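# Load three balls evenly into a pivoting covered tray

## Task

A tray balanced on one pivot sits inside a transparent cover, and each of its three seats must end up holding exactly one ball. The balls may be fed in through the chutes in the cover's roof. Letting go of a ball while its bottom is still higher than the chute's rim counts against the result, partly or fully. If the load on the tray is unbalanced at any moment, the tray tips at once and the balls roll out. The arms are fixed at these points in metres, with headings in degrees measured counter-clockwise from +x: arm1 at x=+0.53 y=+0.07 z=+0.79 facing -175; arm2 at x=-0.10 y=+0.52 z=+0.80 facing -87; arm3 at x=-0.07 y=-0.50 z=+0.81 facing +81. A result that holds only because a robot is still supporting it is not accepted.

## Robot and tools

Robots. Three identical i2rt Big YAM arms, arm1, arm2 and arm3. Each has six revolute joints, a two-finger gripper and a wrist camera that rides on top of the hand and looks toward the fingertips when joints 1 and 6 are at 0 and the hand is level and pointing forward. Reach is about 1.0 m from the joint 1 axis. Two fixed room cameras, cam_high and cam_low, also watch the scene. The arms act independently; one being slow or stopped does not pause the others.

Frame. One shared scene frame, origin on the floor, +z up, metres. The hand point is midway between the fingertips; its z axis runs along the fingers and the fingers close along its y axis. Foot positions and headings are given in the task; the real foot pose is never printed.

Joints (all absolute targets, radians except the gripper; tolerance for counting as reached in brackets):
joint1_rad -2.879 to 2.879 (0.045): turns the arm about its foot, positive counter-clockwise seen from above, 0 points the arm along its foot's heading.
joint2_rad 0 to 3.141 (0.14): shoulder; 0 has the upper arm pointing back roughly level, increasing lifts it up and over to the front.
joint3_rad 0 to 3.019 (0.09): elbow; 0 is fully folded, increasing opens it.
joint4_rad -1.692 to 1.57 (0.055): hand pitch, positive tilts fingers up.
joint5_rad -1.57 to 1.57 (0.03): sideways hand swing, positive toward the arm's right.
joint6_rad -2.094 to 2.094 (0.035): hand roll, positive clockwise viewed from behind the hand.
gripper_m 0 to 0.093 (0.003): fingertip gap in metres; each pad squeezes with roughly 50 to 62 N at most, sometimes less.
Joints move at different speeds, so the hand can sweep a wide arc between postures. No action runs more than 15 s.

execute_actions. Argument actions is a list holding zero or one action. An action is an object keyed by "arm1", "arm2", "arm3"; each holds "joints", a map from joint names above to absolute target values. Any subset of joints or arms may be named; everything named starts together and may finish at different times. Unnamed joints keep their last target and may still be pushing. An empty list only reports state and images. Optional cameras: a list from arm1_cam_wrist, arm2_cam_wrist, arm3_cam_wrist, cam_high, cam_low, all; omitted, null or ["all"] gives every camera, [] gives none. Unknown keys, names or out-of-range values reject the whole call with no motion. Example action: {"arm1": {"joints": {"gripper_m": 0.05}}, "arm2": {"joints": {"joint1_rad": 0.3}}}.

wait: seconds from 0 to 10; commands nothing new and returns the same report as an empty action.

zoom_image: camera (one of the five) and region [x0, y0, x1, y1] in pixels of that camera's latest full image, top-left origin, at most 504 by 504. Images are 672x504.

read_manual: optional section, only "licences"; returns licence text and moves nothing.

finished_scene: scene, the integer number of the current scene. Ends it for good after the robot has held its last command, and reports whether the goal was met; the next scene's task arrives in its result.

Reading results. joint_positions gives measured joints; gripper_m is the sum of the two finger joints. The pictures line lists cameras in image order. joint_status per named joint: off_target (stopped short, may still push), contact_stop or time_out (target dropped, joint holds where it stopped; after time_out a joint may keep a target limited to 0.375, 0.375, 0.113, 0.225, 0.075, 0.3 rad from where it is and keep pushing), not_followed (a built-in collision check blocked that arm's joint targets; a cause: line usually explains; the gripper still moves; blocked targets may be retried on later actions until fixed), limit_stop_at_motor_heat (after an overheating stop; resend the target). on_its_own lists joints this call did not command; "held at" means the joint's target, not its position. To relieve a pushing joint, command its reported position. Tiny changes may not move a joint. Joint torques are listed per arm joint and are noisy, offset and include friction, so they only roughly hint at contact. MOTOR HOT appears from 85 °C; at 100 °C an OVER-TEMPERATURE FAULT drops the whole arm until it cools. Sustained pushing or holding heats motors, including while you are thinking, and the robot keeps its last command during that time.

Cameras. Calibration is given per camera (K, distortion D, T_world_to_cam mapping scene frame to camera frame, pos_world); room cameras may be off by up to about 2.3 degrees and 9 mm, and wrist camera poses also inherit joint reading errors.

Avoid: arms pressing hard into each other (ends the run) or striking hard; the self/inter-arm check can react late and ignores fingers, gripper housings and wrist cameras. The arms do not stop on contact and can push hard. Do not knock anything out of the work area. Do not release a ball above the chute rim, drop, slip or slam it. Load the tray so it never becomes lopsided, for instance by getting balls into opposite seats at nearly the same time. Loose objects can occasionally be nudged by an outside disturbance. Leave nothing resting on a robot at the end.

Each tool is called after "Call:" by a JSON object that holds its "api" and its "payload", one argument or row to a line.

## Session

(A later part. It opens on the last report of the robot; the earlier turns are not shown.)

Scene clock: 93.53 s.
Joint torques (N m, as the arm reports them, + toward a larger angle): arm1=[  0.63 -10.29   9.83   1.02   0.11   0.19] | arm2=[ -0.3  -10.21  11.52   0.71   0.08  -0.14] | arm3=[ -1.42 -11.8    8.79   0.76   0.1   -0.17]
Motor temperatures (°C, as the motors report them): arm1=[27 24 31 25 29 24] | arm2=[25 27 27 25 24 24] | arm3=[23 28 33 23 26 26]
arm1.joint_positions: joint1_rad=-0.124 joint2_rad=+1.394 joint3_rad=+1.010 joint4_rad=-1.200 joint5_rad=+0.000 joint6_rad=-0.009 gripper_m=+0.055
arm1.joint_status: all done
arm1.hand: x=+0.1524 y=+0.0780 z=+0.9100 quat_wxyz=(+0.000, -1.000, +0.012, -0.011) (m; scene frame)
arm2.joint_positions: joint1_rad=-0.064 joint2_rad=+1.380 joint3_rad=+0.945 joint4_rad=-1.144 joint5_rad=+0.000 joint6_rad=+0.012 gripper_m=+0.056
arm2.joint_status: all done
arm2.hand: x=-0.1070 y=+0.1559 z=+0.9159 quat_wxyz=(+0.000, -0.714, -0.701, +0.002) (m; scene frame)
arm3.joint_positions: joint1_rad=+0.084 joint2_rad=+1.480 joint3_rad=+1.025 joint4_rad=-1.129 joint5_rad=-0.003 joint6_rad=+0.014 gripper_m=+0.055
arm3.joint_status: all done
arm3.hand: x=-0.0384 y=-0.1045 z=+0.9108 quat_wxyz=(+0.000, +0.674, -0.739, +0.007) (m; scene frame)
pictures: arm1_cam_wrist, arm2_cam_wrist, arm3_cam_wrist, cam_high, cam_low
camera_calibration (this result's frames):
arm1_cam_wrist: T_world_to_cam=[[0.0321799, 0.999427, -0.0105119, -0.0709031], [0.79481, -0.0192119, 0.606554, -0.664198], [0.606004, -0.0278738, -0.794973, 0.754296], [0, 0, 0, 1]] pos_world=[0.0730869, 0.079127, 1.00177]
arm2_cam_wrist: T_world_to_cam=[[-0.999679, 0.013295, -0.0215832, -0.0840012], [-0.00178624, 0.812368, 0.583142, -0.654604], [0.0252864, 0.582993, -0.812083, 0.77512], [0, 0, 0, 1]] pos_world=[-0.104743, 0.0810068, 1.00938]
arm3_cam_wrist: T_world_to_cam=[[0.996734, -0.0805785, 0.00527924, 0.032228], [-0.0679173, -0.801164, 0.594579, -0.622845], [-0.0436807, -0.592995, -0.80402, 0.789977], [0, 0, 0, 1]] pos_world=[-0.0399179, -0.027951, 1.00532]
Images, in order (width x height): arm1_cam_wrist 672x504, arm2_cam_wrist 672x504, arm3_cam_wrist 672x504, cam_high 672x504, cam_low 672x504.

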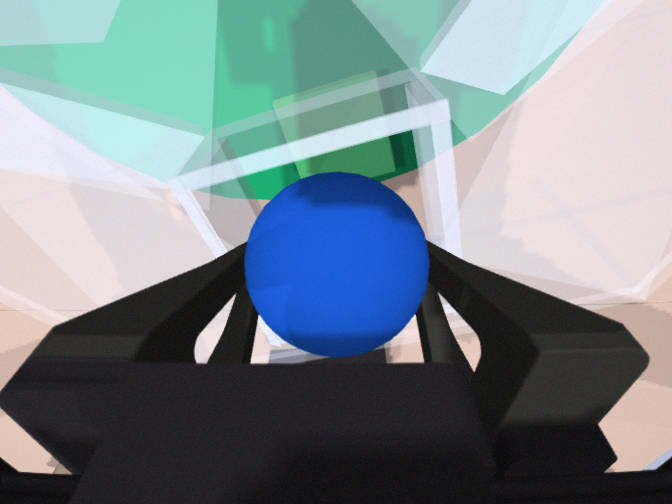

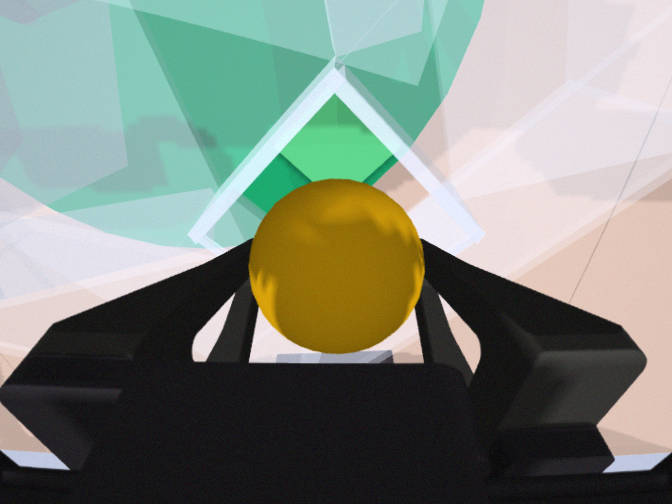

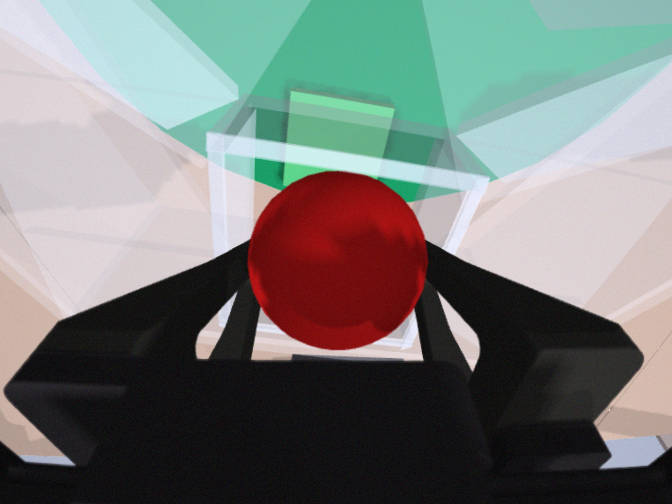

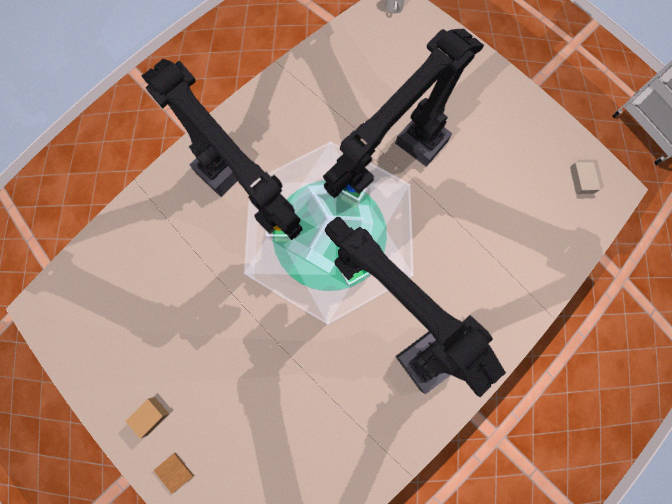

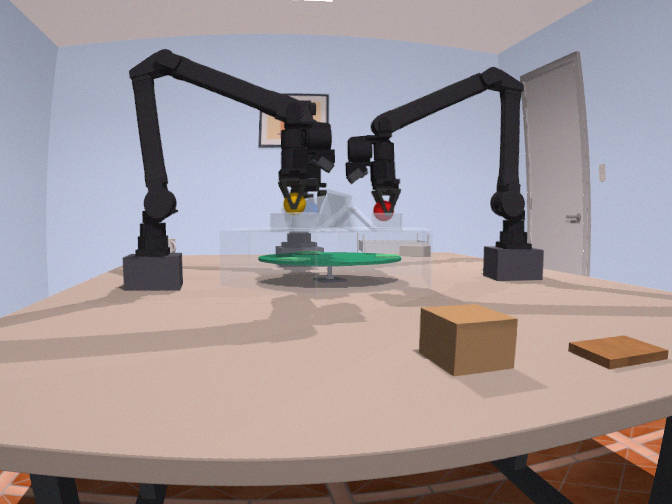

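Call:
{"api": "execute_actions", "payload": {
  "actions": [
    {"arm1":{"joints":{"joint2_rad":1.415}},"arm2":{"joints":{"joint2_rad":1.417}},"arm3":{"joints":{"joint4_rad":-1.18}}}
  ]
}}

Call:
{"api": "zoom_image", "payload": {
  "camera": "cam_low",
  "region": [240, 150, 440, 270]
}}

Scene clock: 99.37 s.
Joint torques (N m, as the arm reports them, + toward a larger angle): arm1=[ 0.68 -8.54  9.68  1.02  0.12  0.2 ] | arm2=[ -0.39 -10.03  11.22   0.62   0.07  -0.14] | arm3=[ -1.34 -11.49   8.86  -0.93   0.12  -0.14]
Motor temperatures (°C, as the motors report them): arm1=[27 24 31 25 28 24] | arm2=[25 27 27 25 24 24] | arm3=[23 28 32 23 26 26]
arm1.joint_positions: joint1_rad=-0.124 joint2_rad=+1.399 joint3_rad=+1.010 joint4_rad=-1.200 joint5_rad=+0.000 joint6_rad=-0.009 gripper_m=+0.055
arm1.joint_status: all done
arm1.hand: x=+0.1524 y=+0.0780 z=+0.9084 quat_wxyz=(+0.000, -1.000, +0.012, -0.013) (m; scene frame)
arm2.joint_positions: joint1_rad=-0.064 joint2_rad=+1.420 joint3_rad=+0.945 joint4_rad=-1.143 joint5_rad=+0.000 joint6_rad=+0.012 gripper_m=+0.056
arm2.joint_status: all done
arm2.hand: x=-0.1070 y=+0.1568 z=+0.9022 quat_wxyz=(+0.014, -0.713, -0.700, -0.012) (m; scene frame)
arm3.joint_positions: joint1_rad=+0.084 joint2_rad=+1.480 joint3_rad=+1.025 joint4_rad=-1.163 joint5_rad=-0.003 joint6_rad=+0.014 gripper_m=+0.055
arm3.joint_status: all done
arm3.hand: x=-0.0391 y=-0.1129 z=+0.9110 quat_wxyz=(+0.012, +0.674, -0.739, +0.019) (m; scene frame)
pictures: arm1_cam_wrist, arm2_cam_wrist, arm3_cam_wrist, cam_high, cam_low
camera_calibration (this result's frames):
arm1_cam_wrist: T_world_to_cam=[[0.0322264, 0.999425, -0.010515, -0.0709235], [0.792027, -0.019119, 0.610187, -0.666136], [0.609635, -0.0279922, -0.792188, 0.749923], [0, 0, 0, 1]] pos_world=[0.0727041, 0.0791389, 0.999802]
arm2_cam_wrist: T_world_to_cam=[[-0.999672, 0.0142391, -0.0212885, -0.0847459], [-0.00187181, 0.788366, 0.615204, -0.67253], [0.0255431, 0.615042, -0.788081, 0.736792], [0, 0, 0, 1]] pos_world=[-0.104797, 0.0782483, 0.992591]
arm3_cam_wrist: T_world_to_cam=[[0.99671, -0.080866, 0.00539283, 0.0320664], [-0.0666736, -0.780313, 0.621824, -0.652188], [-0.0460764, -0.620138, -0.783138, 0.762967], [0, 0, 0, 1]] pos_world=[-0.0402899, -0.0331732, 1.00288]
Images, in order (width x height): arm1_cam_wrist 672x504, arm2_cam_wrist 672x504, arm3_cam_wrist 672x504, cam_high 672x504, cam_low 672x504.

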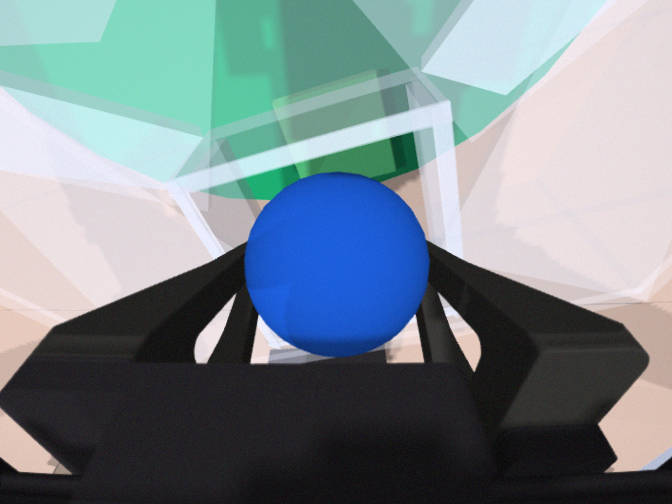

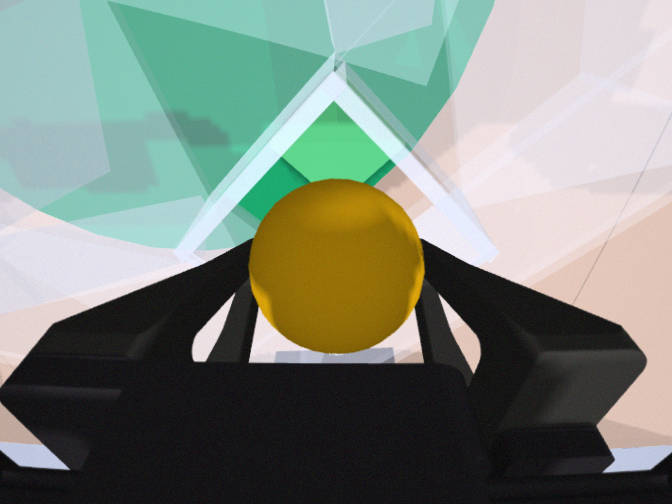

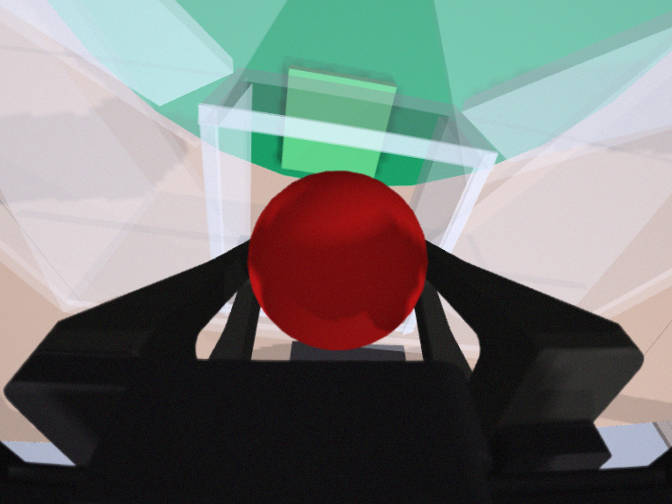

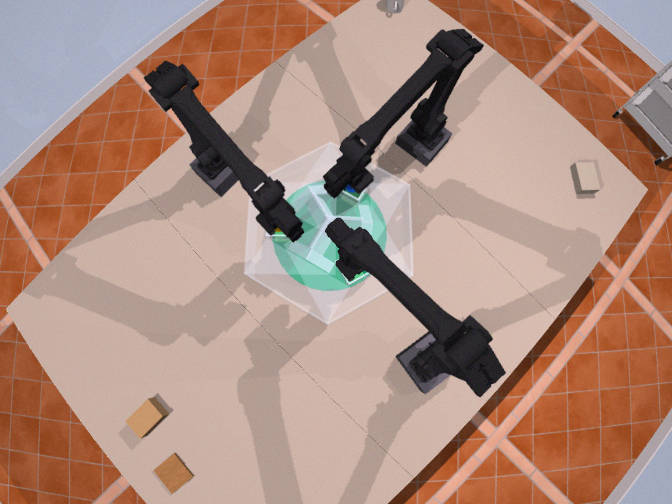

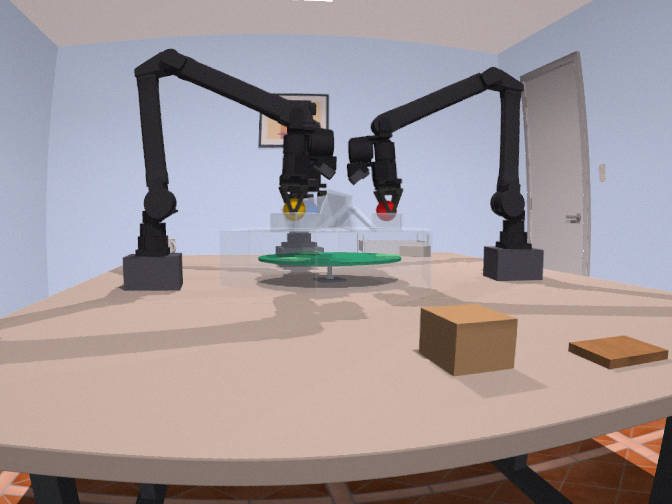

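Region (240, 150, 440, 270) of cam_low's 672x504 image, scaled by 2.520, with more detail than that image has; it fills the top 302 rows of this view, and the rest is white.

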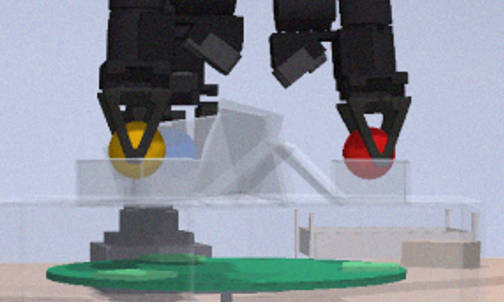

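Call:
{"api": "execute_actions", "payload": {
  "actions": [
    {"arm1":{"joints":{"gripper_m":0.065}},"arm2":{"joints":{"gripper_m":0.065}},"arm3":{"joints":{"gripper_m":0.065}}}
  ],
  "cameras": []
}}

Call:
{"api": "wait", "payload": {
  "seconds": 2
}}

Scene clock: 110.83 s.
Joint torques (N m, as the arm reports them, + toward a larger angle): arm1=[ 0.67 -8.48  9.73  1.   -0.08  0.25] | arm2=[-0.36 -9.89 11.27  0.57  0.07 -0.14] | arm3=[ -0.79 -10.99   8.68  -1.07   0.44  -0.14]
Motor temperatures (°C, as the motors report them): arm1=[27 24 31 25 28 24] | arm2=[25 27 27 25 24 24] | arm3=[23 28 32 23 26 26]
arm1.joint_positions: joint1_rad=-0.125 joint2_rad=+1.399 joint3_rad=+1.010 joint4_rad=-1.200 joint5_rad=+0.006 joint6_rad=-0.014 gripper_m=+0.063
arm1.joint_status: all done
arm1.hand: x=+0.1525 y=+0.0793 z=+0.9084 quat_wxyz=(+0.003, -1.000, +0.010, -0.013) (m; scene frame)
arm2.joint_positions: joint1_rad=-0.064 joint2_rad=+1.420 joint3_rad=+0.945 joint4_rad=-1.143 joint5_rad=+0.000 joint6_rad=+0.012 gripper_m=+0.065
arm2.joint_status: all done
arm2.hand: x=-0.1070 y=+0.1568 z=+0.9022 quat_wxyz=(+0.014, -0.713, -0.700, -0.012) (m; scene frame)
arm3.joint_positions: joint1_rad=+0.089 joint2_rad=+1.478 joint3_rad=+1.025 joint4_rad=-1.164 joint5_rad=-0.012 joint6_rad=+0.017 gripper_m=+0.064
arm3.joint_status: all done
arm3.hand: x=-0.0424 y=-0.1128 z=+0.9116 quat_wxyz=(+0.015, +0.674, -0.738, +0.016) (m; scene frame)
pictures: none
No camera images: the call's "cameras" was empty. Leave "cameras" out to get every camera's image.

Scene clock: 112.83 s.
Joint torques (N m, as the arm reports them, + toward a larger angle): arm1=[ 0.75 -8.47  9.7   1.04 -0.09  0.25] | arm2=[ -0.34 -10.07  11.23   0.59   0.08  -0.14] | arm3=[ -1.48 -10.96   8.89  -0.96   0.42  -0.18]
Motor temperatures (°C, as the motors report them): arm1=[27 24 32 25 28 24] | arm2=[25 27 27 25 24 24] | arm3=[23 28 32 23 26 26]
arm1.joint_positions: joint1_rad=-0.125 joint2_rad=+1.399 joint3_rad=+1.010 joint4_rad=-1.200 joint5_rad=+0.006 joint6_rad=-0.014 gripper_m=+0.063
arm1.joint_status: all done
arm1.hand: x=+0.1525 y=+0.0793 z=+0.9084 quat_wxyz=(+0.003, -1.000, +0.010, -0.013) (m; scene frame)
arm2.joint_positions: joint1_rad=-0.064 joint2_rad=+1.420 joint3_rad=+0.945 joint4_rad=-1.143 joint5_rad=+0.000 joint6_rad=+0.012 gripper_m=+0.065
arm2.joint_status: all done
arm2.hand: x=-0.1070 y=+0.1568 z=+0.9022 quat_wxyz=(+0.014, -0.713, -0.700, -0.012) (m; scene frame)
arm3.joint_positions: joint1_rad=+0.089 joint2_rad=+1.478 joint3_rad=+1.025 joint4_rad=-1.164 joint5_rad=-0.012 joint6_rad=+0.017 gripper_m=+0.064
arm3.joint_status: all done
arm3.hand: x=-0.0424 y=-0.1128 z=+0.9116 quat_wxyz=(+0.015, +0.674, -0.738, +0.016) (m; scene frame)
wait: 2.00 s; at rest by 0.27 s
pictures: arm1_cam_wrist, arm2_cam_wrist, arm3_cam_wrist, cam_high, cam_low
camera_calibration (this result's frames):
arm1_cam_wrist: T_world_to_cam=[[0.028267, 0.999588, -0.00490897, -0.0766932], [0.791981, -0.0193993, 0.610237, -0.666164], [0.609891, -0.0211374, -0.792204, 0.749367], [0, 0, 0, 1]] pos_world=[0.0727259, 0.0795781, 0.999793]
arm2_cam_wrist: T_world_to_cam=[[-0.999672, 0.0142391, -0.0212885, -0.0847459], [-0.00187181, 0.788366, 0.615204, -0.67253], [0.0255431, 0.615042, -0.788081, 0.736792], [0, 0, 0, 1]] pos_world=[-0.104797, 0.0782483, 0.992591]
arm3_cam_wrist: T_world_to_cam=[[0.99684, -0.0793548, -0.00362435, 0.0438082], [-0.0599358, -0.781279, 0.621298, -0.652002], [-0.0521346, -0.619118, -0.783566, 0.763541], [0, 0, 0, 1]] pos_world=[-0.0429412, -0.0331976, 1.00353]
Images, in order (width x height): arm1_cam_wrist 672x504, arm2_cam_wrist 672x504, arm3_cam_wrist 672x504, cam_high 672x504, cam_low 672x504.

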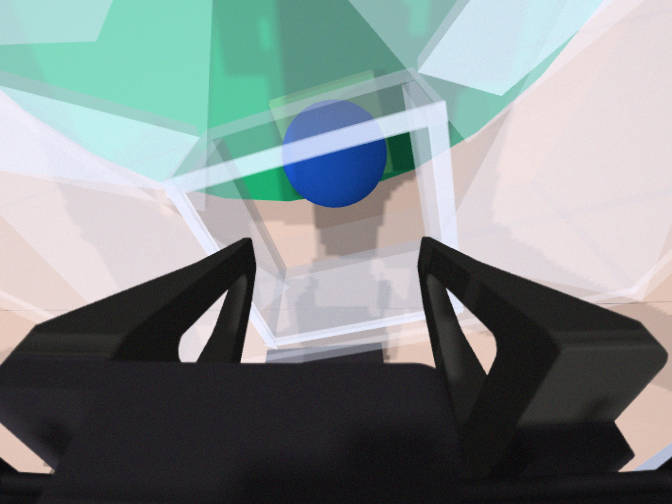

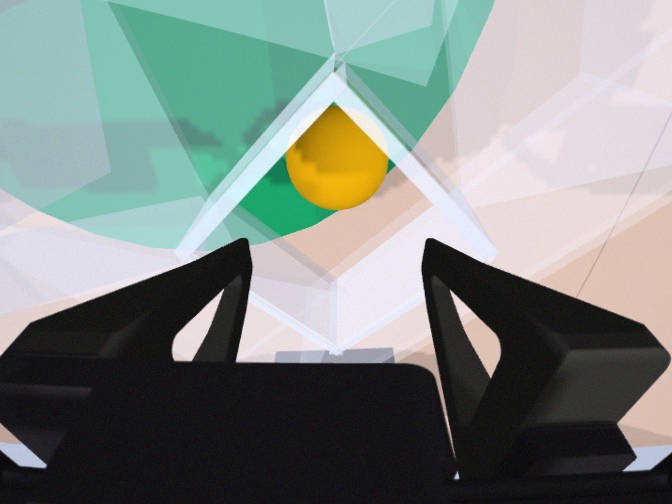

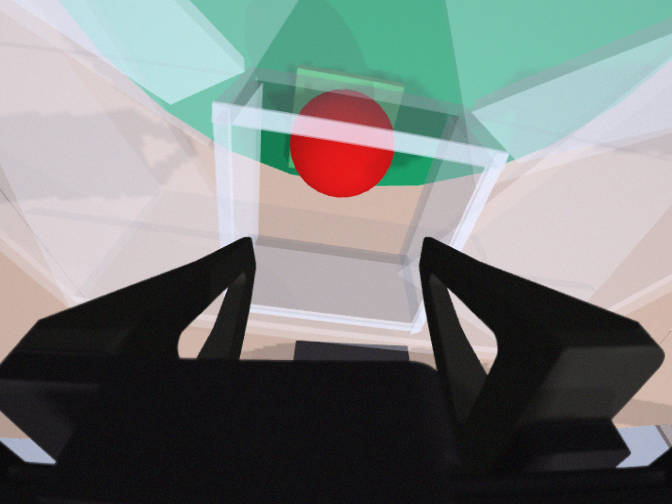

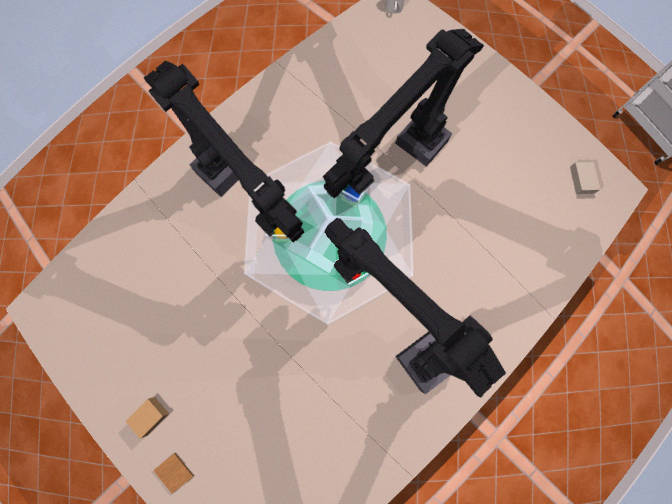

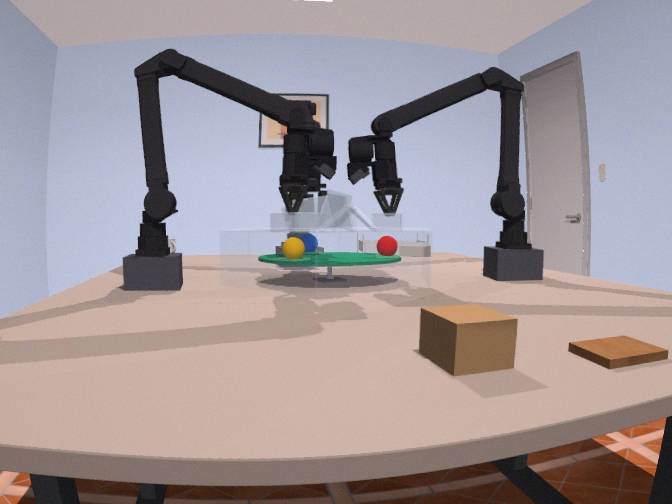

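Call:
{"api": "finished_scene", "payload": {
  "scene": 1
}}

The scene is finished: the task was done.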